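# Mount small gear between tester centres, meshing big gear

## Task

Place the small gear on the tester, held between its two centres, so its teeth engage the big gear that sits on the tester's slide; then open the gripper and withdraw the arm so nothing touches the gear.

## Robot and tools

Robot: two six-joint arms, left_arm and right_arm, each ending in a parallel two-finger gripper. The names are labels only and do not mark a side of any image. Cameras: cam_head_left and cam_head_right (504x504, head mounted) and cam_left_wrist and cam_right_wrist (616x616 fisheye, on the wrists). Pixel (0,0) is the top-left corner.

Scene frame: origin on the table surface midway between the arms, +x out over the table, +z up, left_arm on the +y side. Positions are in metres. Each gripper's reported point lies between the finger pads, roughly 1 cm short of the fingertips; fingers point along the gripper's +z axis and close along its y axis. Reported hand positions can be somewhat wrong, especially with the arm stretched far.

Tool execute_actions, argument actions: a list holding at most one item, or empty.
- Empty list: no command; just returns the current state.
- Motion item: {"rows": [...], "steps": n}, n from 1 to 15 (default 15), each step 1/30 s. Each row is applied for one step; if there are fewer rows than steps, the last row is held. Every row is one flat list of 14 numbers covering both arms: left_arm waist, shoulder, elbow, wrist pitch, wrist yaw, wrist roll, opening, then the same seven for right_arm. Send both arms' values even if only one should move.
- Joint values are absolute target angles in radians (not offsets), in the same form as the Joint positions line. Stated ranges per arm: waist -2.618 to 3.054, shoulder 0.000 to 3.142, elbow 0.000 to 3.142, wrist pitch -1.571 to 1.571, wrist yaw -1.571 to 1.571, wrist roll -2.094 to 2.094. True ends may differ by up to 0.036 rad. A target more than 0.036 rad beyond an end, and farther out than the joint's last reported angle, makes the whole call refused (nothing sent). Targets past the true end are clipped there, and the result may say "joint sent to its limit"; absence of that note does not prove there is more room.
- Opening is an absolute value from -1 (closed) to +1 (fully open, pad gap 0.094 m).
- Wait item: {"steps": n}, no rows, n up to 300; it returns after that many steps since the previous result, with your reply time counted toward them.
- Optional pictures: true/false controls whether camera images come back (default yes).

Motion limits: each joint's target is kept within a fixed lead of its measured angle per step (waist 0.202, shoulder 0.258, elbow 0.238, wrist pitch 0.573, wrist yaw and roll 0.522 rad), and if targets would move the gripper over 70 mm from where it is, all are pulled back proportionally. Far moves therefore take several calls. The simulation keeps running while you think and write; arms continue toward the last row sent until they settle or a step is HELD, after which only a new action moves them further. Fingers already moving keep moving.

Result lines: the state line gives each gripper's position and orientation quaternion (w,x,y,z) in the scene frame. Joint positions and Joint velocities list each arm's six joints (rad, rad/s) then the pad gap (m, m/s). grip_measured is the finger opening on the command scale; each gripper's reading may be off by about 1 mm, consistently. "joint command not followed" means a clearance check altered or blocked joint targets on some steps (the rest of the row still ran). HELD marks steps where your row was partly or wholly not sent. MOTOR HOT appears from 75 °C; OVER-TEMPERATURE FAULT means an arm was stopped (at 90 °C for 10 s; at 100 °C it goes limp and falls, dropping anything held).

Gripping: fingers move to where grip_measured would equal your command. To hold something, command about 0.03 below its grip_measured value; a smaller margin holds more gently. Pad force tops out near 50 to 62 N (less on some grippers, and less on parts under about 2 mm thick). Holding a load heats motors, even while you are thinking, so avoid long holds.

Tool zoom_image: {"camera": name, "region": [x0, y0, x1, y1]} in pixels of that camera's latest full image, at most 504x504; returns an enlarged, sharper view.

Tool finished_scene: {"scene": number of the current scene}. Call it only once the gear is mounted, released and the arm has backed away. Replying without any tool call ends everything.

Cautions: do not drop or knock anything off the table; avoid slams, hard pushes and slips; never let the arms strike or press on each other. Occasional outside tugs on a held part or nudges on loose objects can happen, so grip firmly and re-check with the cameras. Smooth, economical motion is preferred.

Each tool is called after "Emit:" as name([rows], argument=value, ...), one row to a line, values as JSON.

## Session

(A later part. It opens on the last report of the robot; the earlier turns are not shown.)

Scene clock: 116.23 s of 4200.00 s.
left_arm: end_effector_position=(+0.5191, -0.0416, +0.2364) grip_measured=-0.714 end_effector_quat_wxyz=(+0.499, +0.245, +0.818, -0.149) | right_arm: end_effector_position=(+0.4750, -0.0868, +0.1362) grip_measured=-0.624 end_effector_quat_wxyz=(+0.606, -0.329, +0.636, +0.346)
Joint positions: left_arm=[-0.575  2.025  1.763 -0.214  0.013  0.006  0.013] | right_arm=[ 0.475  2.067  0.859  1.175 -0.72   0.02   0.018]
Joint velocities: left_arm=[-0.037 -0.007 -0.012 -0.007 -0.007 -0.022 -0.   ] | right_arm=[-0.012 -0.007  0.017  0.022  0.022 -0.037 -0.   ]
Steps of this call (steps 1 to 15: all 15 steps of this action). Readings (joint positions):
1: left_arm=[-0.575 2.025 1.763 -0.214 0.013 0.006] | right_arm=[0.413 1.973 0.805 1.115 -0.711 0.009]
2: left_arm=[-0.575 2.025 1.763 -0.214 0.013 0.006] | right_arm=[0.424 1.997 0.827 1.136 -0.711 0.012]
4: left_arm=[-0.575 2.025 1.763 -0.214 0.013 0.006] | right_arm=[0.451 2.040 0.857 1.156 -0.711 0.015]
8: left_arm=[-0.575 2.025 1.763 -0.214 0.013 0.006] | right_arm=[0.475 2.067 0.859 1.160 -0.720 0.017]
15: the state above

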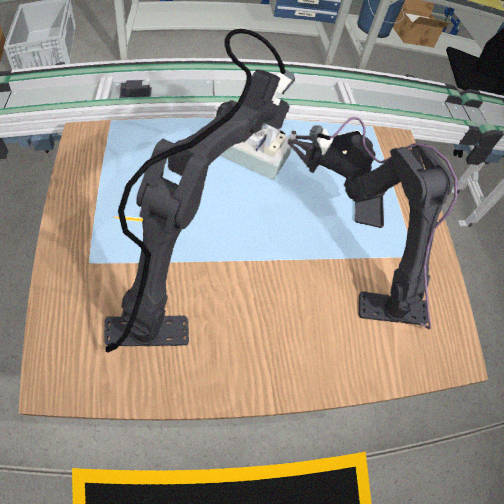

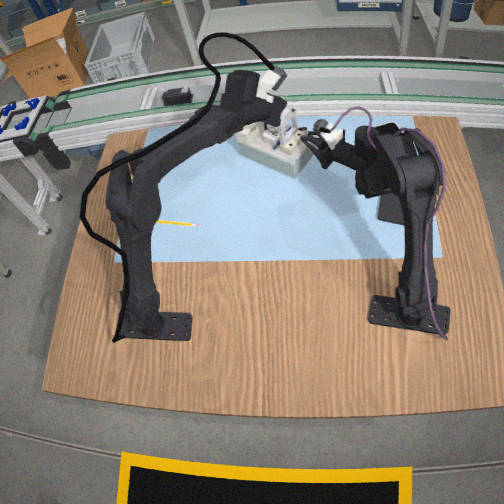

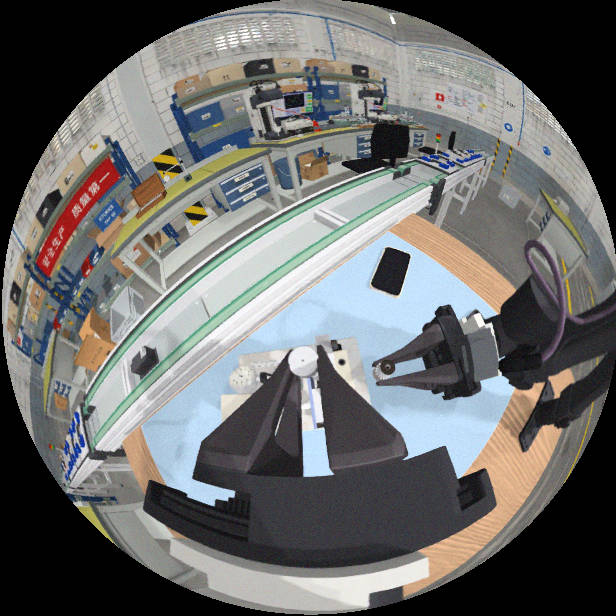

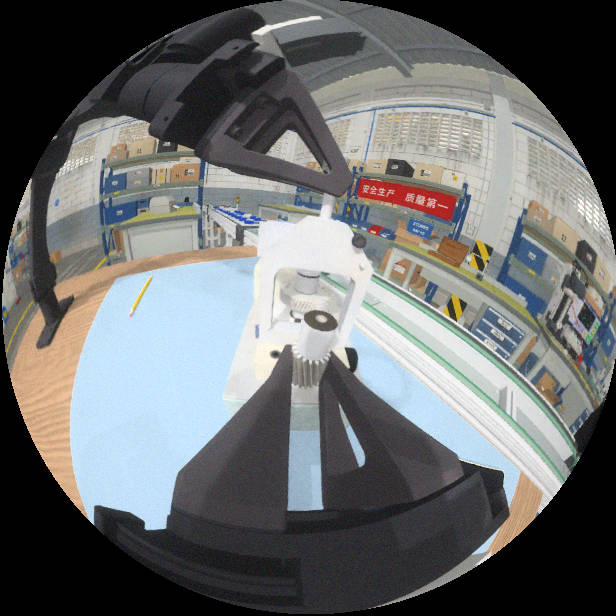

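Emit:
zoom_image(camera="cam_right_wrist", region=[210, 180, 430, 420])

Emit:
zoom_image(camera="cam_head_right", region=[230, 80, 350, 190])

Region (210, 180, 430, 420) of cam_right_wrist's 616x616 image, scaled by 2.100, with more detail than that image has; it fills the left 462 columns of this view, and the rest is white.

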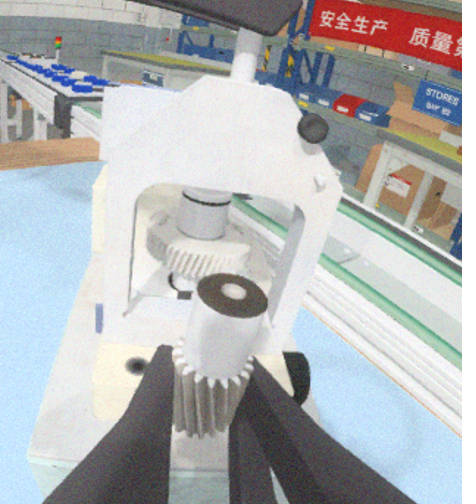

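Region (230, 80, 350, 190) of cam_head_right's 504x504 image, scaled by 4.200, with more detail than that image has; it fills the top 462 rows of this view, and the rest is white.

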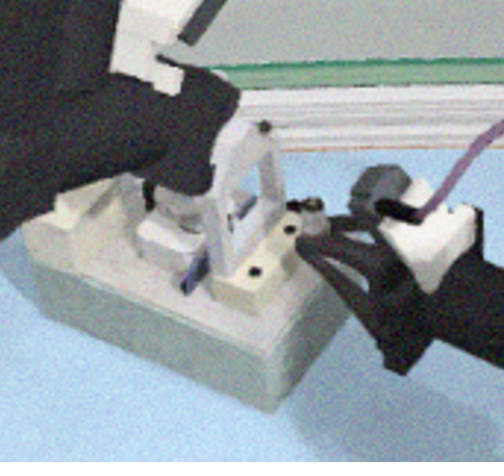

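Emit:
execute_actions([
  {"rows":[[-0.58,1.94,1.82,-0.21,0.008,0,-0.75,0.535,2.135,0.975,1.19,-0.66,0.03,-0.68]],"steps":15},
])

Emit:
zoom_image(camera="cam_right_wrist", region=[210, 180, 430, 420])

Emit:
zoom_image(camera="cam_head_right", region=[230, 80, 350, 190])

Scene clock: 133.83 s of 4200.00 s.
left_arm: end_effector_position=(+0.5191, -0.0416, +0.2364) grip_measured=-0.714 end_effector_quat_wxyz=(+0.499, +0.245, +0.818, -0.149) | right_arm: end_effector_position=(+0.4867, -0.0592, +0.1425) grip_measured=-0.624 end_effector_quat_wxyz=(+0.619, -0.334, +0.621, +0.346)
Joint positions: left_arm=[-0.575  2.025  1.763 -0.214  0.013  0.006  0.013] | right_arm=[ 0.534  2.123  0.952  1.179 -0.67   0.02   0.018]
Joint velocities: left_arm=[-0.012  0.002 -0.007 -0.022 -0.022 -0.037  0.   ] | right_arm=[-0.002 -0.022 -0.007  0.037  0.007 -0.095  0.001]
Steps of this call (steps 1 to 15: the robot went on to your last target; steps 16 to 90: nothing new was sent; then 14.10 s passed at rest; steps 91 to 105: all 15 steps of this action). Readings (joint positions):
91: left_arm=[-0.575 2.025 1.763 -0.214 0.013 0.006] | right_arm=[0.480 2.075 0.872 1.179 -0.715 0.020]
92: left_arm=[-0.575 2.025 1.763 -0.214 0.013 0.006] | right_arm=[0.489 2.092 0.900 1.179 -0.704 0.020]
94: left_arm=[-0.575 2.025 1.763 -0.214 0.013 0.006] | right_arm=[0.513 2.118 0.943 1.179 -0.686 0.020]
98: left_arm=[-0.575 2.025 1.763 -0.214 0.013 0.006] | right_arm=[0.534 2.123 0.952 1.179 -0.678 0.020]
105: the state above

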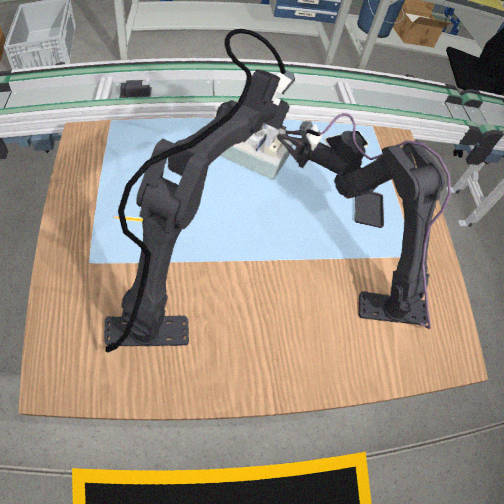

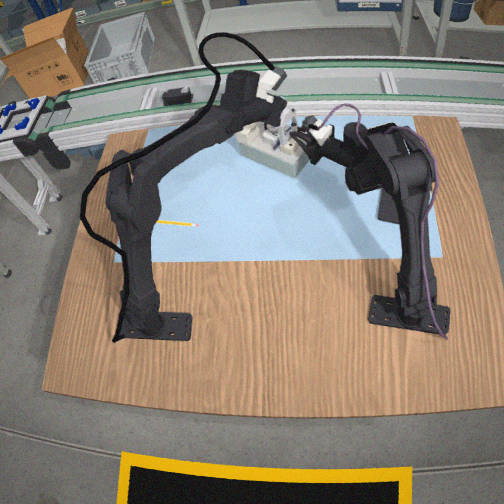

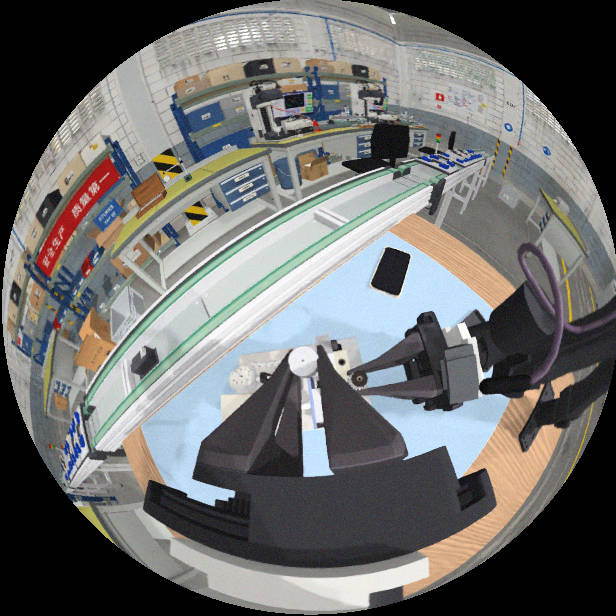

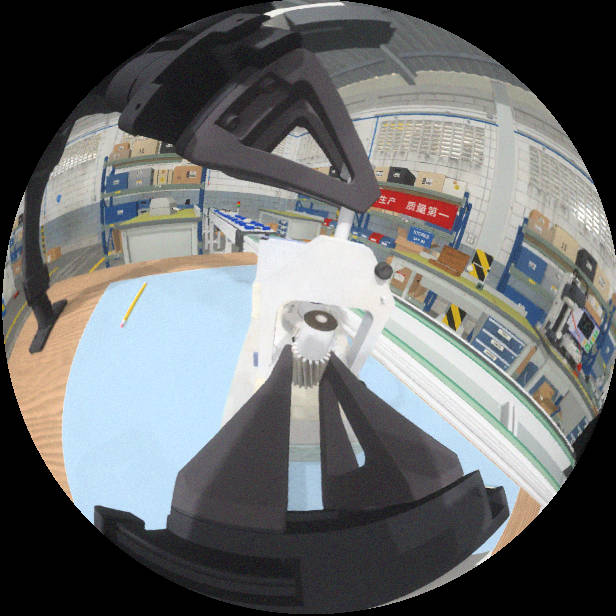

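Region (210, 180, 430, 420) of cam_right_wrist's 616x616 image, scaled by 2.100, with more detail than that image has; it fills the left 462 columns of this view, and the rest is white.

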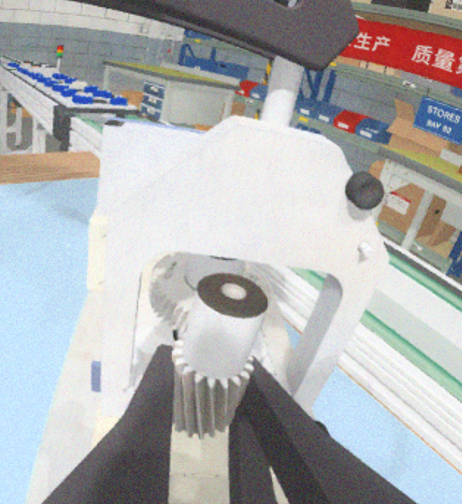

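Region (230, 80, 350, 190) of cam_head_right's 504x504 image, scaled by 4.200, with more detail than that image has; it fills the top 462 rows of this view, and the rest is white.

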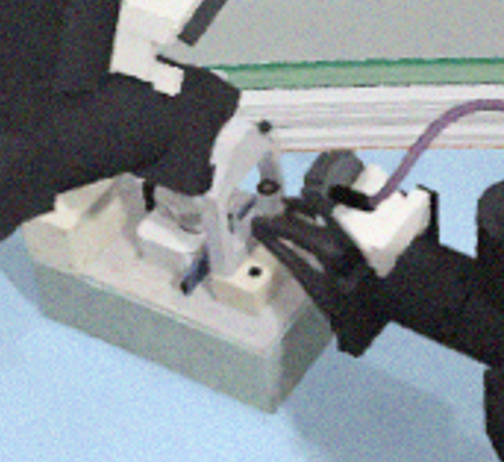

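Emit:
execute_actions([
  {"rows":[[-0.58,1.94,1.82,-0.21,0.008,0,-0.75,0.535,2.188,0.975,1.24,-0.63,0.03,-0.68]],"steps":15},
])

Emit:
zoom_image(camera="cam_right_wrist", region=[210, 180, 430, 420])

Emit:
zoom_image(camera="cam_head_right", region=[250, 90, 330, 170])

Scene clock: 141.03 s of 4200.00 s.
left_arm: end_effector_position=(+0.5191, -0.0416, +0.2364) grip_measured=-0.714 end_effector_quat_wxyz=(+0.499, +0.245, +0.818, -0.149) | right_arm: end_effector_position=(+0.4928, -0.0618, +0.1208) grip_measured=-0.624 end_effector_quat_wxyz=(+0.617, -0.323, +0.633, +0.338)
Joint positions: left_arm=[-0.575  2.025  1.763 -0.214  0.013  0.006  0.013] | right_arm=[ 0.534  2.185  0.955  1.217 -0.638  0.02   0.018]
Joint velocities: left_arm=[ 0.007 -0.012  0.007 -0.066  0.022 -0.007 -0.   ] | right_arm=[ 0.012 -0.022 -0.012  0.051  0.007 -0.037  0.   ]
Steps of this call (steps 1 to 15: the robot went on to your last target; steps 16 to 90: nothing new was sent; then 3.70 s passed at rest; steps 91 to 105: all 15 steps of this action). Readings (joint positions):
91: left_arm=[-0.575 2.025 1.763 -0.214 0.013 0.006] | right_arm=[0.534 2.129 0.952 1.189 -0.664 0.020]
92: left_arm=[-0.575 2.025 1.763 -0.214 0.013 0.006] | right_arm=[0.534 2.139 0.954 1.202 -0.659 0.020]
94: left_arm=[-0.575 2.025 1.763 -0.214 0.013 0.006] | right_arm=[0.534 2.160 0.955 1.212 -0.650 0.020]
98: left_arm=[-0.575 2.025 1.763 -0.214 0.013 0.006] | right_arm=[0.534 2.184 0.955 1.212 -0.642 0.020]
105: the state above

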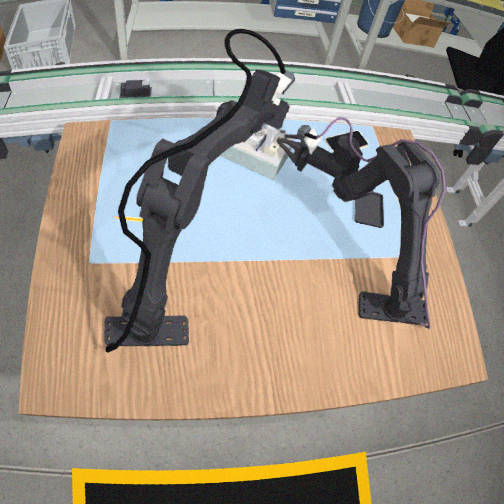

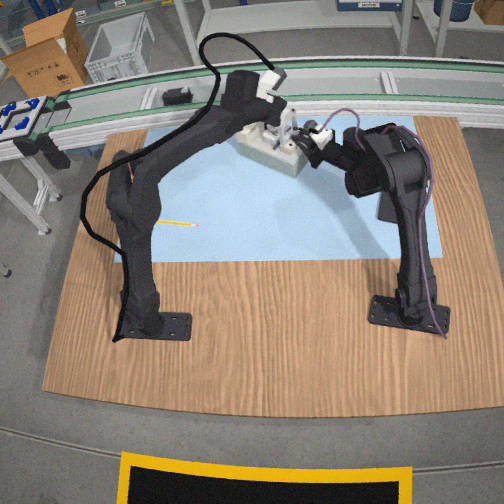

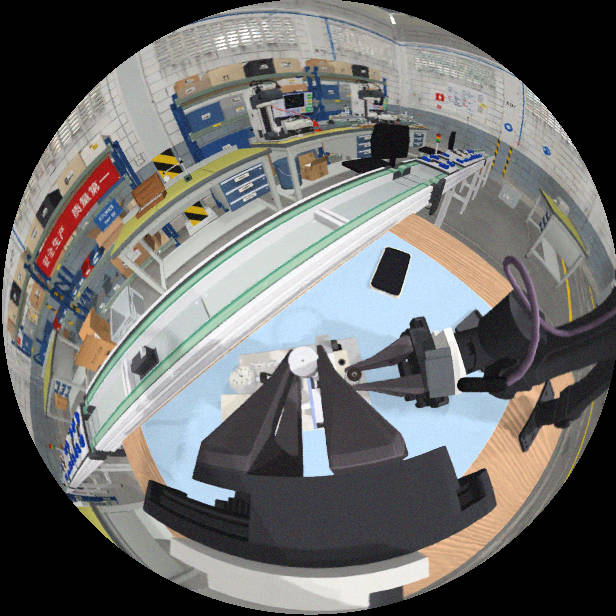

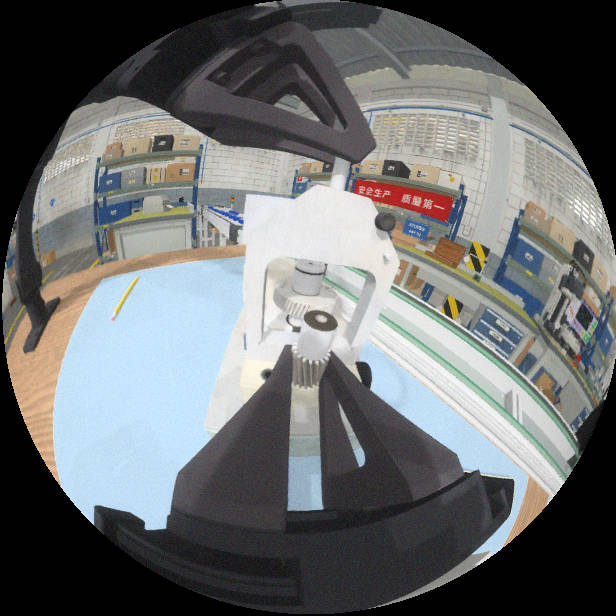

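Region (210, 180, 430, 420) of cam_right_wrist's 616x616 image, scaled by 2.100, with more detail than that image has; it fills the left 462 columns of this view, and the rest is white.

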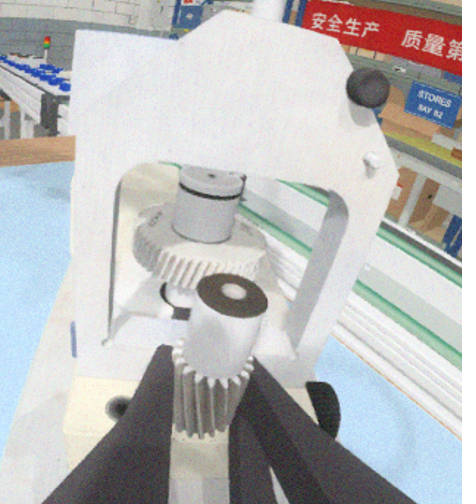

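Region (250, 90, 330, 170) of cam_head_right's 504x504 image, scaled by 6.300, with more detail than that image has.

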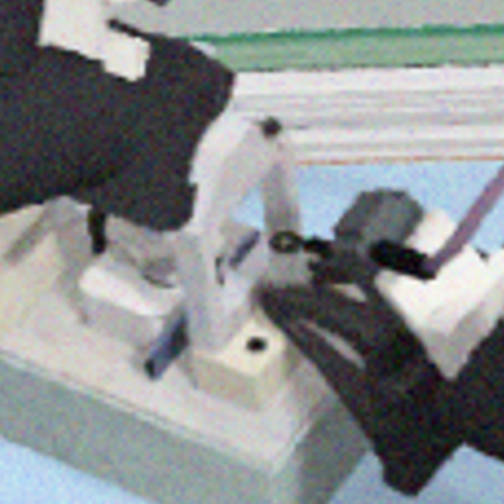

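Emit:
execute_actions([
  {"rows":[[-0.58,1.94,1.82,-0.21,0.008,0,-0.75,0.535,2.205,0.975,1.25,-0.63,0.03,-0.68],[-0.58,1.94,1.82,-0.21,0.008,0,-0.75,0.535,2.21,0.975,1.255,-0.63,0.03,-0.68],[-0.58,1.94,1.82,-0.21,0.008,0,-0.75,0.535,2.215,0.975,1.26,-0.63,0.03,-0.68],[-0.58,1.94,1.82,-0.21,0.008,0,-0.75,0.535,2.22,0.975,1.265,-0.63,0.03,-0.68],[-0.58,1.94,1.82,-0.21,0.008,0,-0.75,0.535,2.225,0.975,1.27,-0.63,0.03,-0.68],[-0.58,1.94,1.82,-0.21,0.008,0,-0.75,0.535,2.23,0.975,1.275,-0.63,0.03,-0.68],[-0.58,1.94,1.82,-0.21,0.008,0,-0.75,0.535,2.235,0.975,1.28,-0.63,0.03,-0.68]],"steps":15},
])

Emit:
zoom_image(camera="cam_right_wrist", region=[210, 180, 430, 420])

Scene clock: 149.23 s of 4200.00 s.
left_arm: end_effector_position=(+0.5191, -0.0416, +0.2364) grip_measured=-0.714 end_effector_quat_wxyz=(+0.499, +0.245, +0.818, -0.149) | right_arm: end_effector_position=(+0.4930, -0.0619, +0.1120) grip_measured=-0.624 end_effector_quat_wxyz=(+0.620, -0.323, +0.631, +0.337)
Joint positions: left_arm=[-0.575  2.025  1.763 -0.214  0.013  0.006  0.013] | right_arm=[ 0.534  2.22   0.955  1.258 -0.637  0.02   0.018]
Joint velocities: left_arm=[-0.002 -0.002 -0.027  0.022 -0.081 -0.007  0.   ] | right_arm=[-0.017 -0.002 -0.007 -0.022  0.022 -0.007 -0.001]
Steps of this call (steps 1 to 15: the robot went on to your last target; steps 16 to 90: nothing new was sent; then 4.70 s passed at rest; steps 91 to 105: all 15 steps of this action). Readings (joint positions):
91: left_arm=[-0.575 2.025 1.763 -0.214 0.013 0.006] | right_arm=[0.534 2.185 0.955 1.219 -0.638 0.020]
92: left_arm=[-0.575 2.025 1.763 -0.214 0.013 0.006] | right_arm=[0.534 2.186 0.955 1.221 -0.638 0.020]
94: left_arm=[-0.575 2.025 1.763 -0.214 0.013 0.006] | right_arm=[0.534 2.192 0.955 1.232 -0.637 0.020]
98: left_arm=[-0.575 2.025 1.763 -0.214 0.013 0.006] | right_arm=[0.534 2.214 0.955 1.247 -0.637 0.020]
105: the state above

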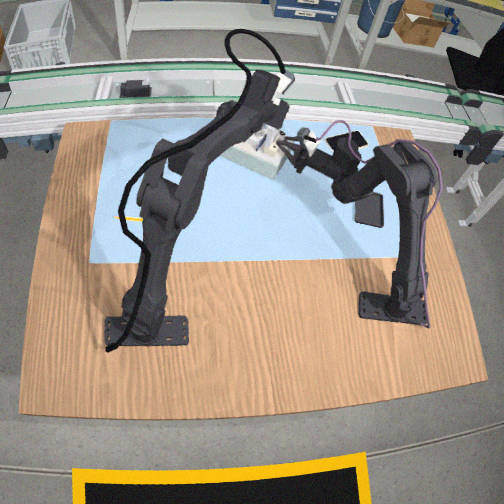

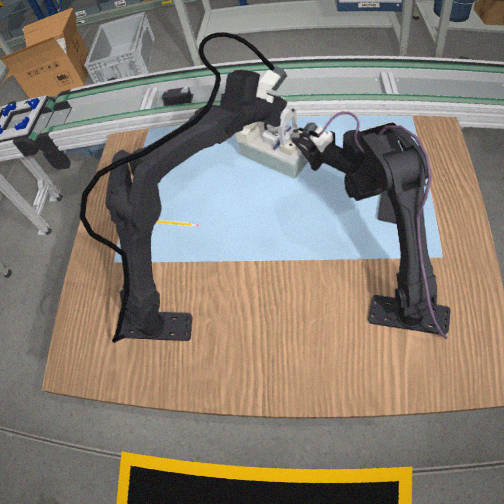

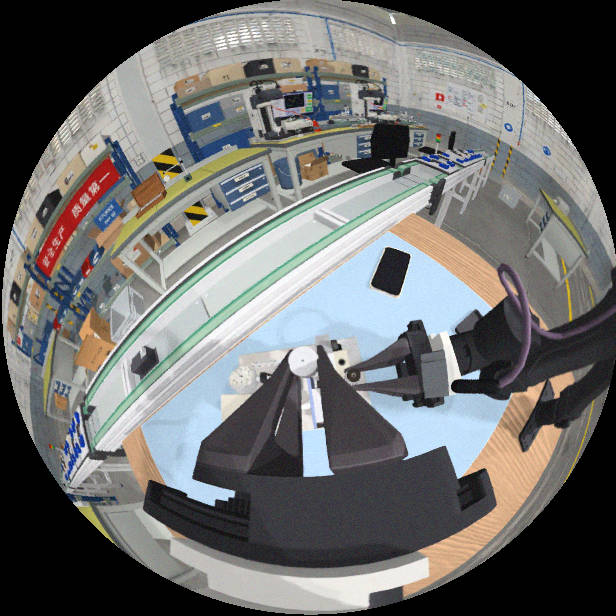

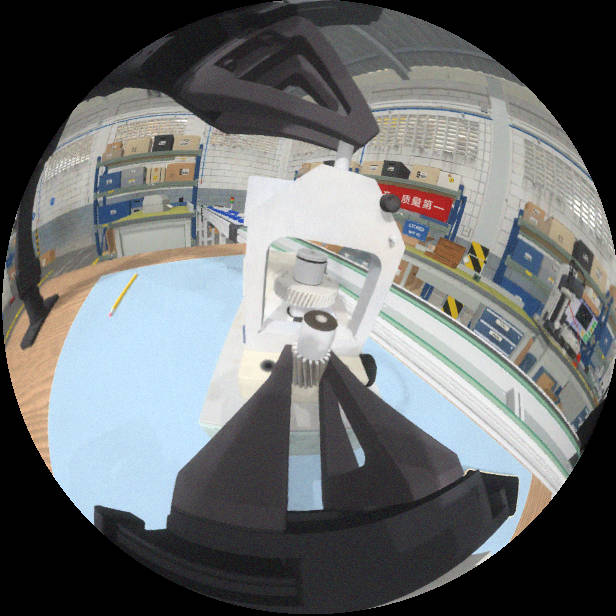

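Region (210, 180, 430, 420) of cam_right_wrist's 616x616 image, scaled by 2.100, with more detail than that image has; it fills the left 462 columns of this view, and the rest is white.

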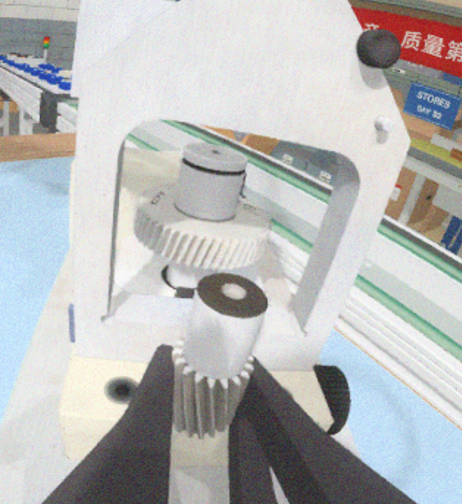

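Emit:
execute_actions([
  {"rows":[[-0.58,1.94,1.82,-0.21,0.008,0,-0.75,0.535,2.13,0.975,1.19,-0.63,0.03,-0.68]],"steps":12},
], pictures=false)

Scene clock: 161.43 s of 4200.00 s.
left_arm: end_effector_position=(+0.5191, -0.0416, +0.2364) grip_measured=-0.714 end_effector_quat_wxyz=(+0.499, +0.245, +0.818, -0.149) | right_arm: end_effector_position=(+0.4928, -0.0621, +0.1333) grip_measured=-0.624 end_effector_quat_wxyz=(+0.623, -0.324, +0.628, +0.336)
Joint positions: left_arm=[-0.575  2.025  1.763 -0.214  0.013  0.006  0.013] | right_arm=[ 0.534  2.154  0.955  1.201 -0.636  0.02   0.018]
Joint velocities: left_arm=[ 0.002  0.007  0.002  0.007 -0.051  0.007 -0.   ] | right_arm=[-0.002 -0.027 -0.012 -0.037 -0.037 -0.022 -0.001]
MOTOR HOT: a motor of the left arm reached 75 °C. Now the hottest motor of the left arm, joint 2 (shoulder), reports 75 °C. The controller's stop level is 90 °C. To cool a motor, set the load down, stop pushing, or move to a pose that needs little force.
Steps of this call (steps 1 to 15: the robot went on to your last target; steps 16 to 90: nothing new was sent; then 8.80 s passed at rest; steps 91 to 102: all 12 steps of this action). Readings (joint positions):
91: left_arm=[-0.575 2.025 1.763 -0.214 0.013 0.006] | right_arm=[0.534 2.213 0.955 1.248 -0.637 0.020]
92: left_arm=[-0.575 2.025 1.763 -0.214 0.013 0.006] | right_arm=[0.534 2.202 0.955 1.230 -0.637 0.020]
94: left_arm=[-0.575 2.025 1.763 -0.214 0.013 0.006] | right_arm=[0.534 2.178 0.955 1.214 -0.636 0.020]
98: left_arm=[-0.575 2.025 1.763 -0.214 0.013 0.006] | right_arm=[0.534 2.154 0.955 1.212 -0.636 0.020]
102: the state above

Emit:
execute_actions([
  {"rows":[[-0.58,1.98,1.82,-0.21,0.008,0,-0.75,0.55,2.18,1.0,1.18,-0.615,0.03,-0.68],[-0.58,1.98,1.82,-0.21,0.008,0,-0.75,0.555,2.188,1.014,1.172,-0.61,0.03,-0.68],[-0.58,1.98,1.82,-0.21,0.008,0,-0.75,0.56,2.196,1.028,1.165,-0.605,0.03,-0.68],[-0.58,1.98,1.82,-0.21,0.008,0,-0.75,0.565,2.204,1.042,1.158,-0.60,0.03,-0.68],[-0.58,1.98,1.82,-0.21,0.008,0,-0.75,0.57,2.212,1.056,1.15,-0.595,0.03,-0.68],[-0.58,1.98,1.82,-0.21,0.008,0,-0.75,0.574,2.22,1.068,1.143,-0.59,0.03,-0.68]],"steps":15},
])

Emit:
zoom_image(camera="cam_right_wrist", region=[210, 180, 430, 420])

Emit:
zoom_image(camera="cam_head_right", region=[250, 90, 330, 170])

Scene clock: 169.23 s of 4200.00 s.
left_arm: end_effector_position=(+0.5192, -0.0416, +0.2350) grip_measured=-0.714 end_effector_quat_wxyz=(+0.497, +0.245, +0.819, -0.149) | right_arm: end_effector_position=(+0.5058, -0.0440, +0.1277) grip_measured=-0.624 end_effector_quat_wxyz=(+0.620, -0.322, +0.632, +0.336)
Joint positions: left_arm=[-0.575  2.027  1.763 -0.215  0.013  0.006  0.013] | right_arm=[ 0.566  2.207  1.041  1.158 -0.601  0.02   0.018]
Joint velocities: left_arm=[-0.002 -0.007 -0.022 -0.037  0.007 -0.037 -0.001] | right_arm=[-0.017  0.007 -0.002 -0.066  0.007  0.007 -0.   ]
MOTOR HOT: still on. Now the hottest motor of the left arm, joint 2 (shoulder), reports 75 °C; the controller's stop level is 90 °C.
Steps of this call (steps 1 to 15: the robot went on to your last target; steps 16 to 90: nothing new was sent; then 4.30 s passed at rest; steps 91 to 105: all 15 steps of this action). Readings (joint positions):
91: left_arm=[-0.575 2.025 1.763 -0.214 0.013 0.006] | right_arm=[0.534 2.155 0.957 1.192 -0.635 0.020]
92: left_arm=[-0.575 2.026 1.763 -0.214 0.013 0.006] | right_arm=[0.536 2.159 0.965 1.190 -0.632 0.020]
94: left_arm=[-0.575 2.026 1.763 -0.215 0.013 0.006] | right_arm=[0.542 2.175 0.991 1.183 -0.624 0.020]
98: left_arm=[-0.575 2.027 1.763 -0.215 0.013 0.006] | right_arm=[0.561 2.204 1.038 1.163 -0.607 0.020]
105: the state above

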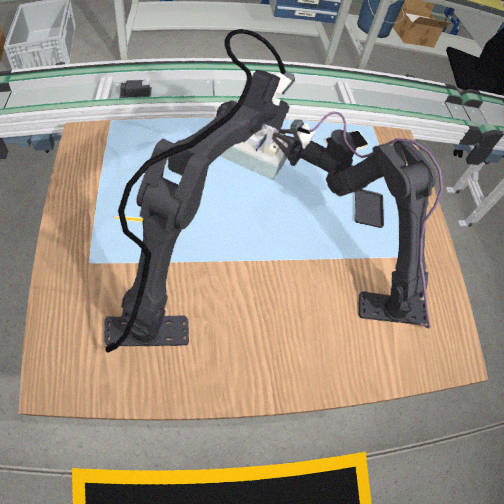

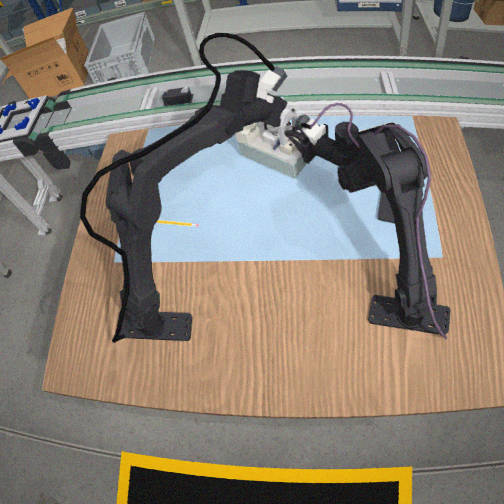

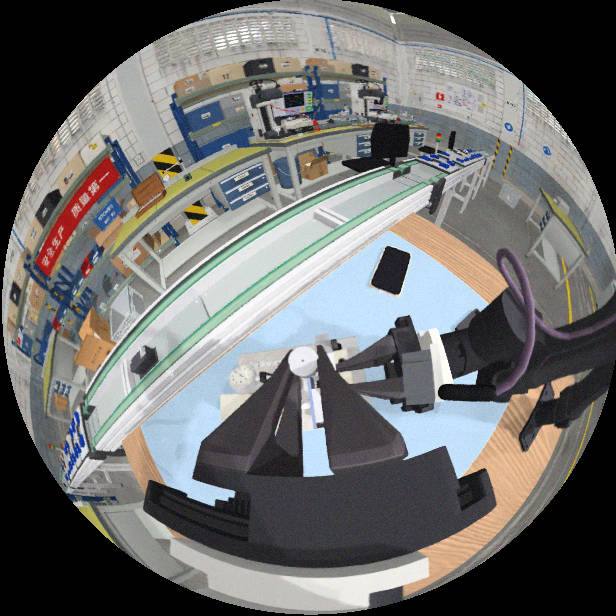

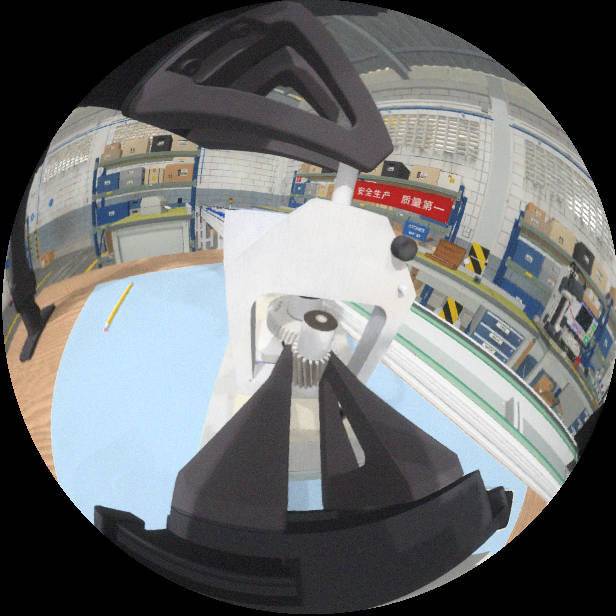

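Region (210, 180, 430, 420) of cam_right_wrist's 616x616 image, scaled by 2.100, with more detail than that image has; it fills the left 462 columns of this view, and the rest is white.

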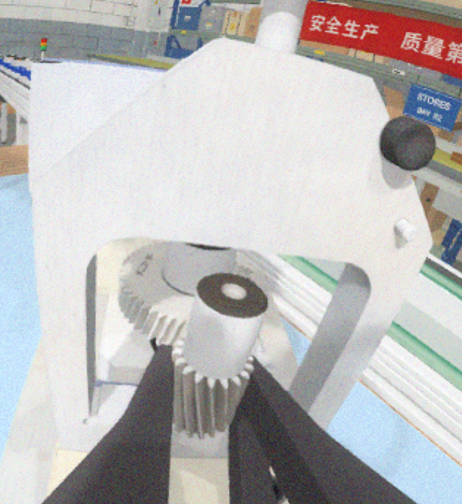

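Region (250, 90, 330, 170) of cam_head_right's 504x504 image, scaled by 6.300, with more detail than that image has.

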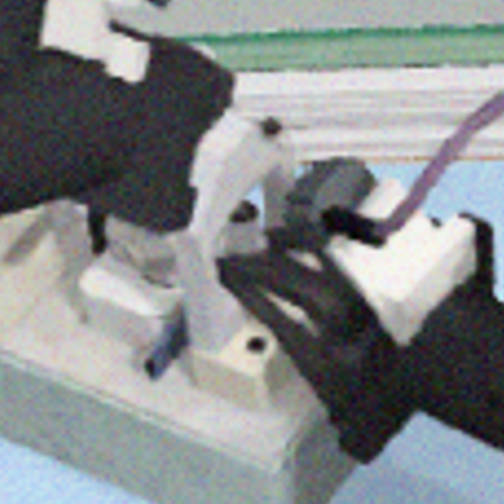

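Emit:
execute_actions([
  {"rows":[[-0.58,1.98,1.82,-0.21,0.008,0,-0.75,0.574,2.22,1.08,1.14,-0.59,0.03,-0.68],[-0.58,1.98,1.82,-0.21,0.008,0,-0.75,0.578,2.22,1.088,1.133,-0.587,0.03,-0.68],[-0.58,1.98,1.82,-0.21,0.008,0,-0.75,0.582,2.223,1.096,1.126,-0.583,0.03,-0.68],[-0.58,1.98,1.82,-0.21,0.008,0,-0.75,0.586,2.227,1.104,1.118,-0.579,0.03,-0.68],[-0.58,1.98,1.82,-0.21,0.008,0,-0.75,0.591,2.231,1.112,1.11,-0.574,0.03,-0.68]],"steps":15},
])

Emit:
zoom_image(camera="cam_right_wrist", region=[200, 160, 440, 440])

Emit:
zoom_image(camera="cam_head_right", region=[250, 90, 330, 170])

Scene clock: 185.80 s of 4200.00 s.
left_arm: end_effector_position=(+0.5192, -0.0416, +0.2357) grip_measured=-0.714 end_effector_quat_wxyz=(+0.496, +0.245, +0.820, -0.149) | right_arm: end_effector_position=(+0.5135, -0.0369, +0.1321) grip_measured=-0.624 end_effector_quat_wxyz=(+0.621, -0.320, +0.633, +0.333)
Joint positions: left_arm=[-0.575  2.028  1.769 -0.223  0.013  0.006  0.013] | right_arm=[ 0.579  2.215  1.086  1.123 -0.58   0.021  0.018]
Joint velocities: left_arm=[-0.002 -0.017  0.002  0.007  0.007 -0.007  0.001] | right_arm=[ 0.007 -0.002  0.002 -0.081 -0.051  0.007 -0.001]
MOTOR HOT: cleared. Now the hottest motor of the left arm, joint 2 (shoulder), reports 71 °C.
Steps of this call (steps 1 to 15: the robot went on to your last target; steps 16 to 90: nothing new was sent; then 13.07 s passed at rest; steps 91 to 105: all 15 steps of this action). Readings (joint positions):
91: left_arm=[-0.575 2.027 1.763 -0.215 0.013 0.006] | right_arm=[0.566 2.207 1.043 1.157 -0.601 0.020]
92: left_arm=[-0.575 2.027 1.763 -0.215 0.013 0.006] | right_arm=[0.566 2.207 1.047 1.153 -0.601 0.020]
94: left_arm=[-0.575 2.027 1.763 -0.215 0.013 0.006] | right_arm=[0.568 2.207 1.060 1.140 -0.596 0.020]
98: left_arm=[-0.575 2.027 1.767 -0.219 0.013 0.006] | right_arm=[0.576 2.215 1.084 1.124 -0.584 0.021]
105: the state above

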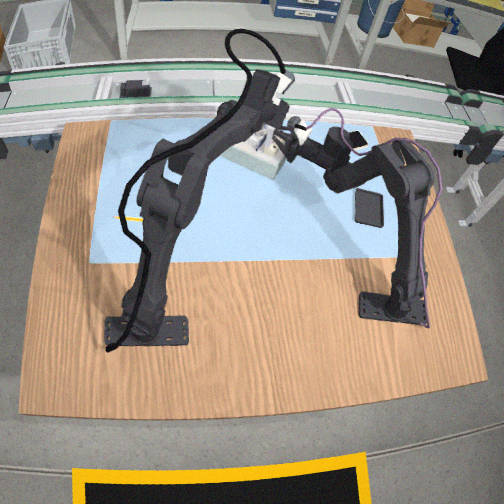

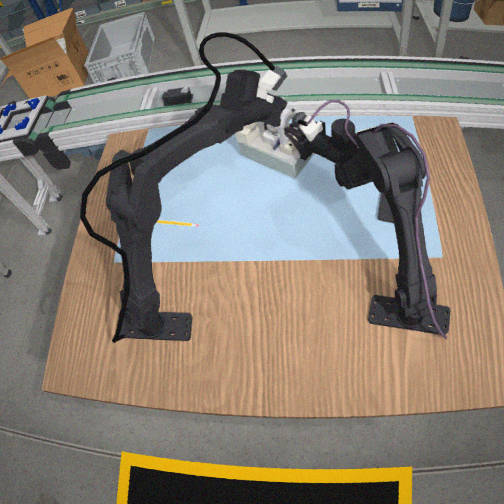

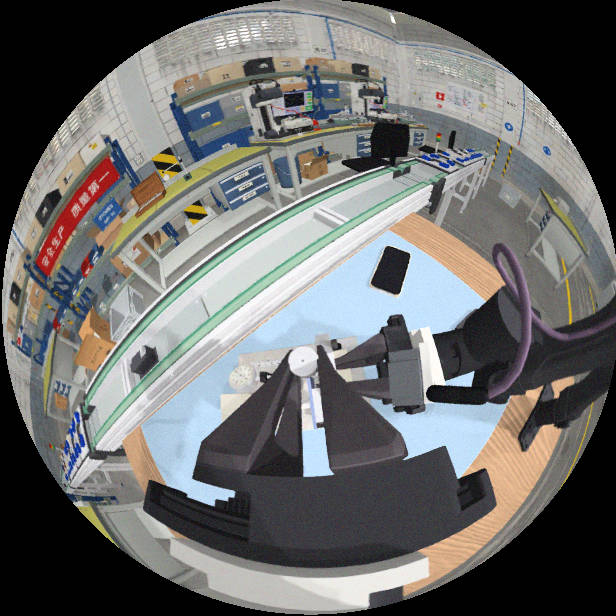

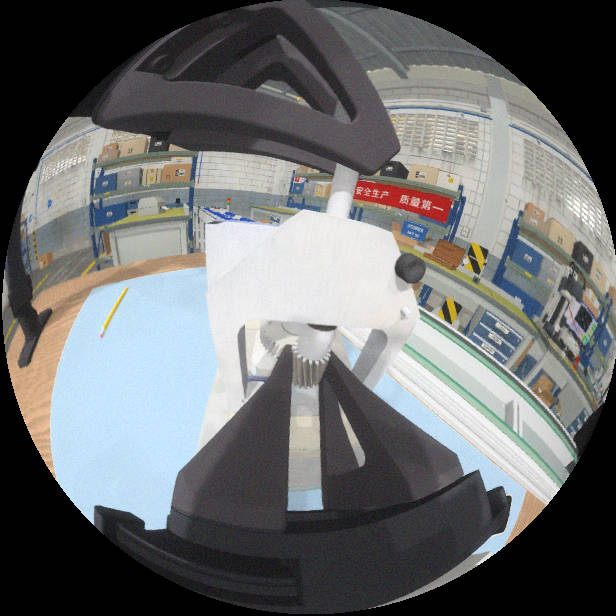

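Region (200, 160, 440, 440) of cam_right_wrist's 616x616 image, scaled by 1.800, with more detail than that image has; it fills the left 432 columns of this view, and the rest is white.

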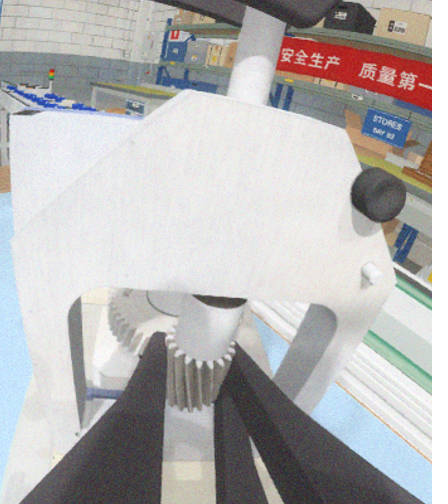

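Region (250, 90, 330, 170) of cam_head_right's 504x504 image, scaled by 6.300, with more detail than that image has.

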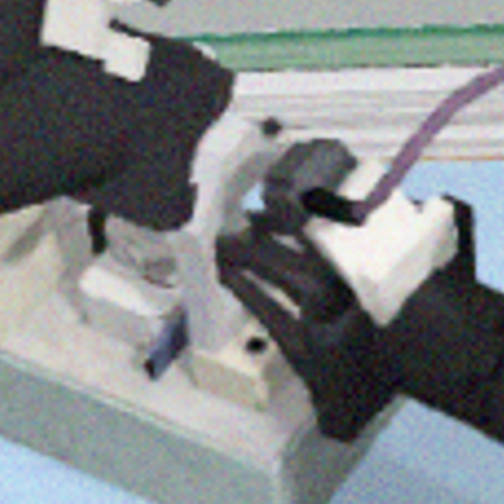

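Emit:
execute_actions([
  {"rows":[[-0.58,1.95,1.835,-0.23,0.008,0,-0.75,0.597,2.244,1.126,1.12,-0.58,0.03,-0.68]],"steps":15},
])

Emit:
zoom_image(camera="cam_right_wrist", region=[200, 160, 440, 440])

Emit:
zoom_image(camera="cam_head_left", region=[230, 100, 310, 180])

Scene clock: 198.33 s of 4200.00 s.
left_arm: end_effector_position=(+0.5190, -0.0415, +0.2385) grip_measured=-0.714 end_effector_quat_wxyz=(+0.495, +0.245, +0.820, -0.149) | right_arm: end_effector_position=(+0.5151, -0.0357, +0.1328) grip_measured=-0.624 end_effector_quat_wxyz=(+0.623, -0.320, +0.631, +0.334)
Joint positions: left_arm=[-0.575  2.028  1.782 -0.238  0.013  0.006  0.013] | right_arm=[ 0.58   2.222  1.096  1.124 -0.581  0.021  0.018]
Joint velocities: left_arm=[ 0.002  0.002 -0.027 -0.007  0.037  0.11   0.001] | right_arm=[-0.007  0.007 -0.007 -0.007 -0.066  0.022  0.   ]
Steps of this call (steps 1 to 15: the robot went on to your last target; steps 16 to 90: nothing new was sent; then 9.03 s passed at rest; steps 91 to 105: all 15 steps of this action). Readings (joint positions):
91: left_arm=[-0.575 2.028 1.772 -0.227 0.013 0.006] | right_arm=[0.579 2.217 1.087 1.123 -0.580 0.021]
92: left_arm=[-0.575 2.028 1.775 -0.231 0.013 0.006] | right_arm=[0.579 2.219 1.090 1.123 -0.580 0.021]
94: left_arm=[-0.575 2.028 1.780 -0.235 0.013 0.006] | right_arm=[0.580 2.222 1.096 1.124 -0.581 0.021]
98: left_arm=[-0.575 2.028 1.782 -0.238 0.013 0.006] | right_arm=[0.580 2.222 1.096 1.124 -0.581 0.021]
105: the state above

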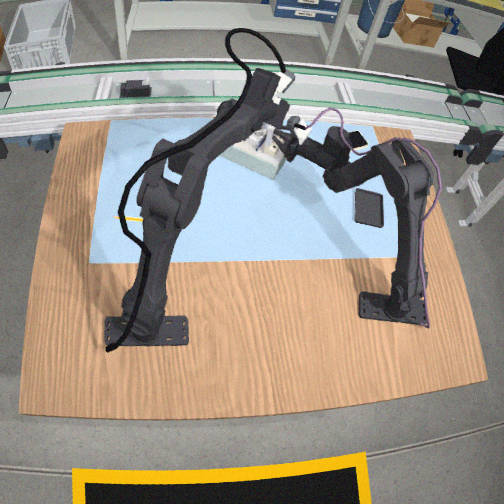

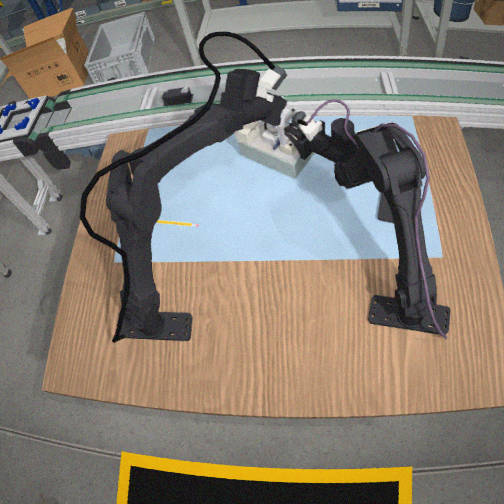

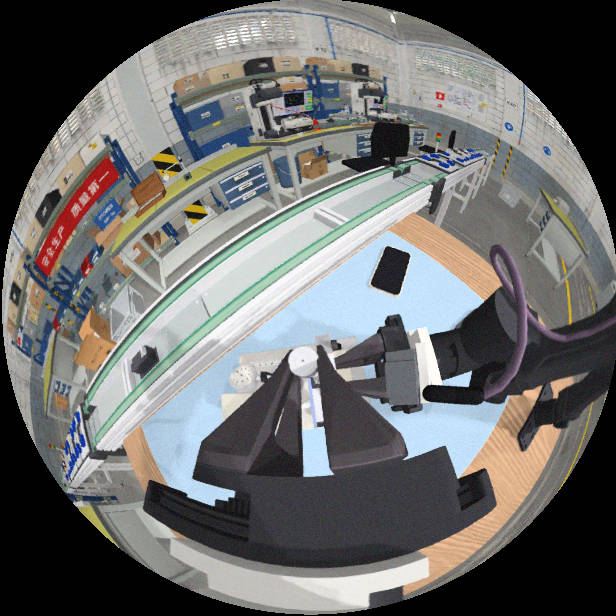

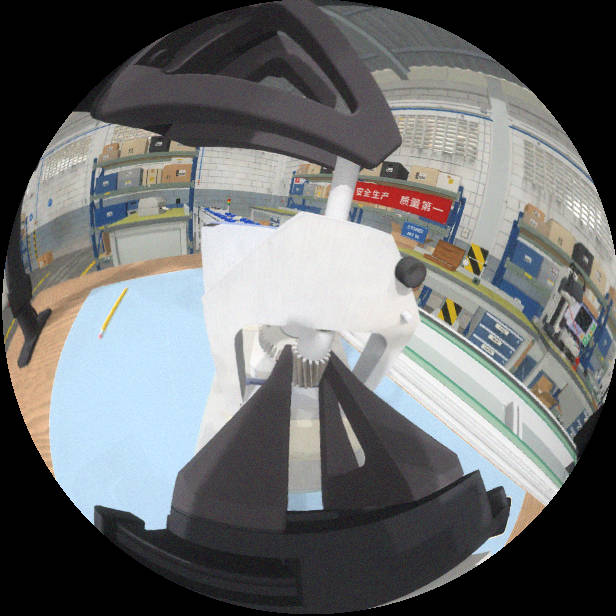

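Region (200, 160, 440, 440) of cam_right_wrist's 616x616 image, scaled by 1.800, with more detail than that image has; it fills the left 432 columns of this view, and the rest is white.

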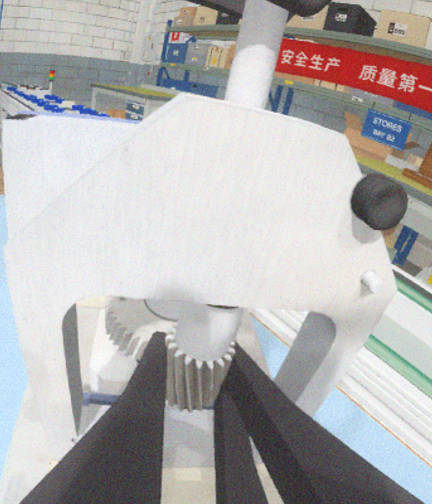

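Region (230, 100, 310, 180) of cam_head_left's 504x504 image, scaled by 6.300, with more detail than that image has.

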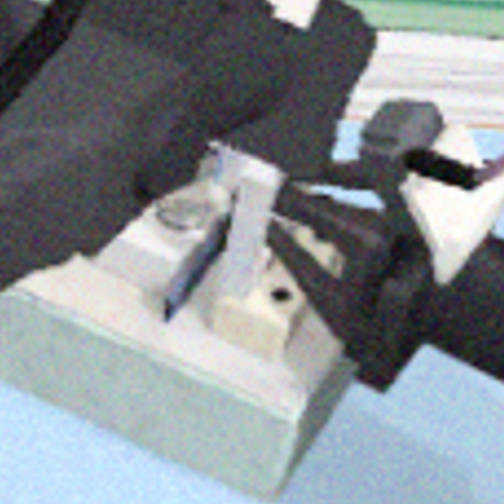

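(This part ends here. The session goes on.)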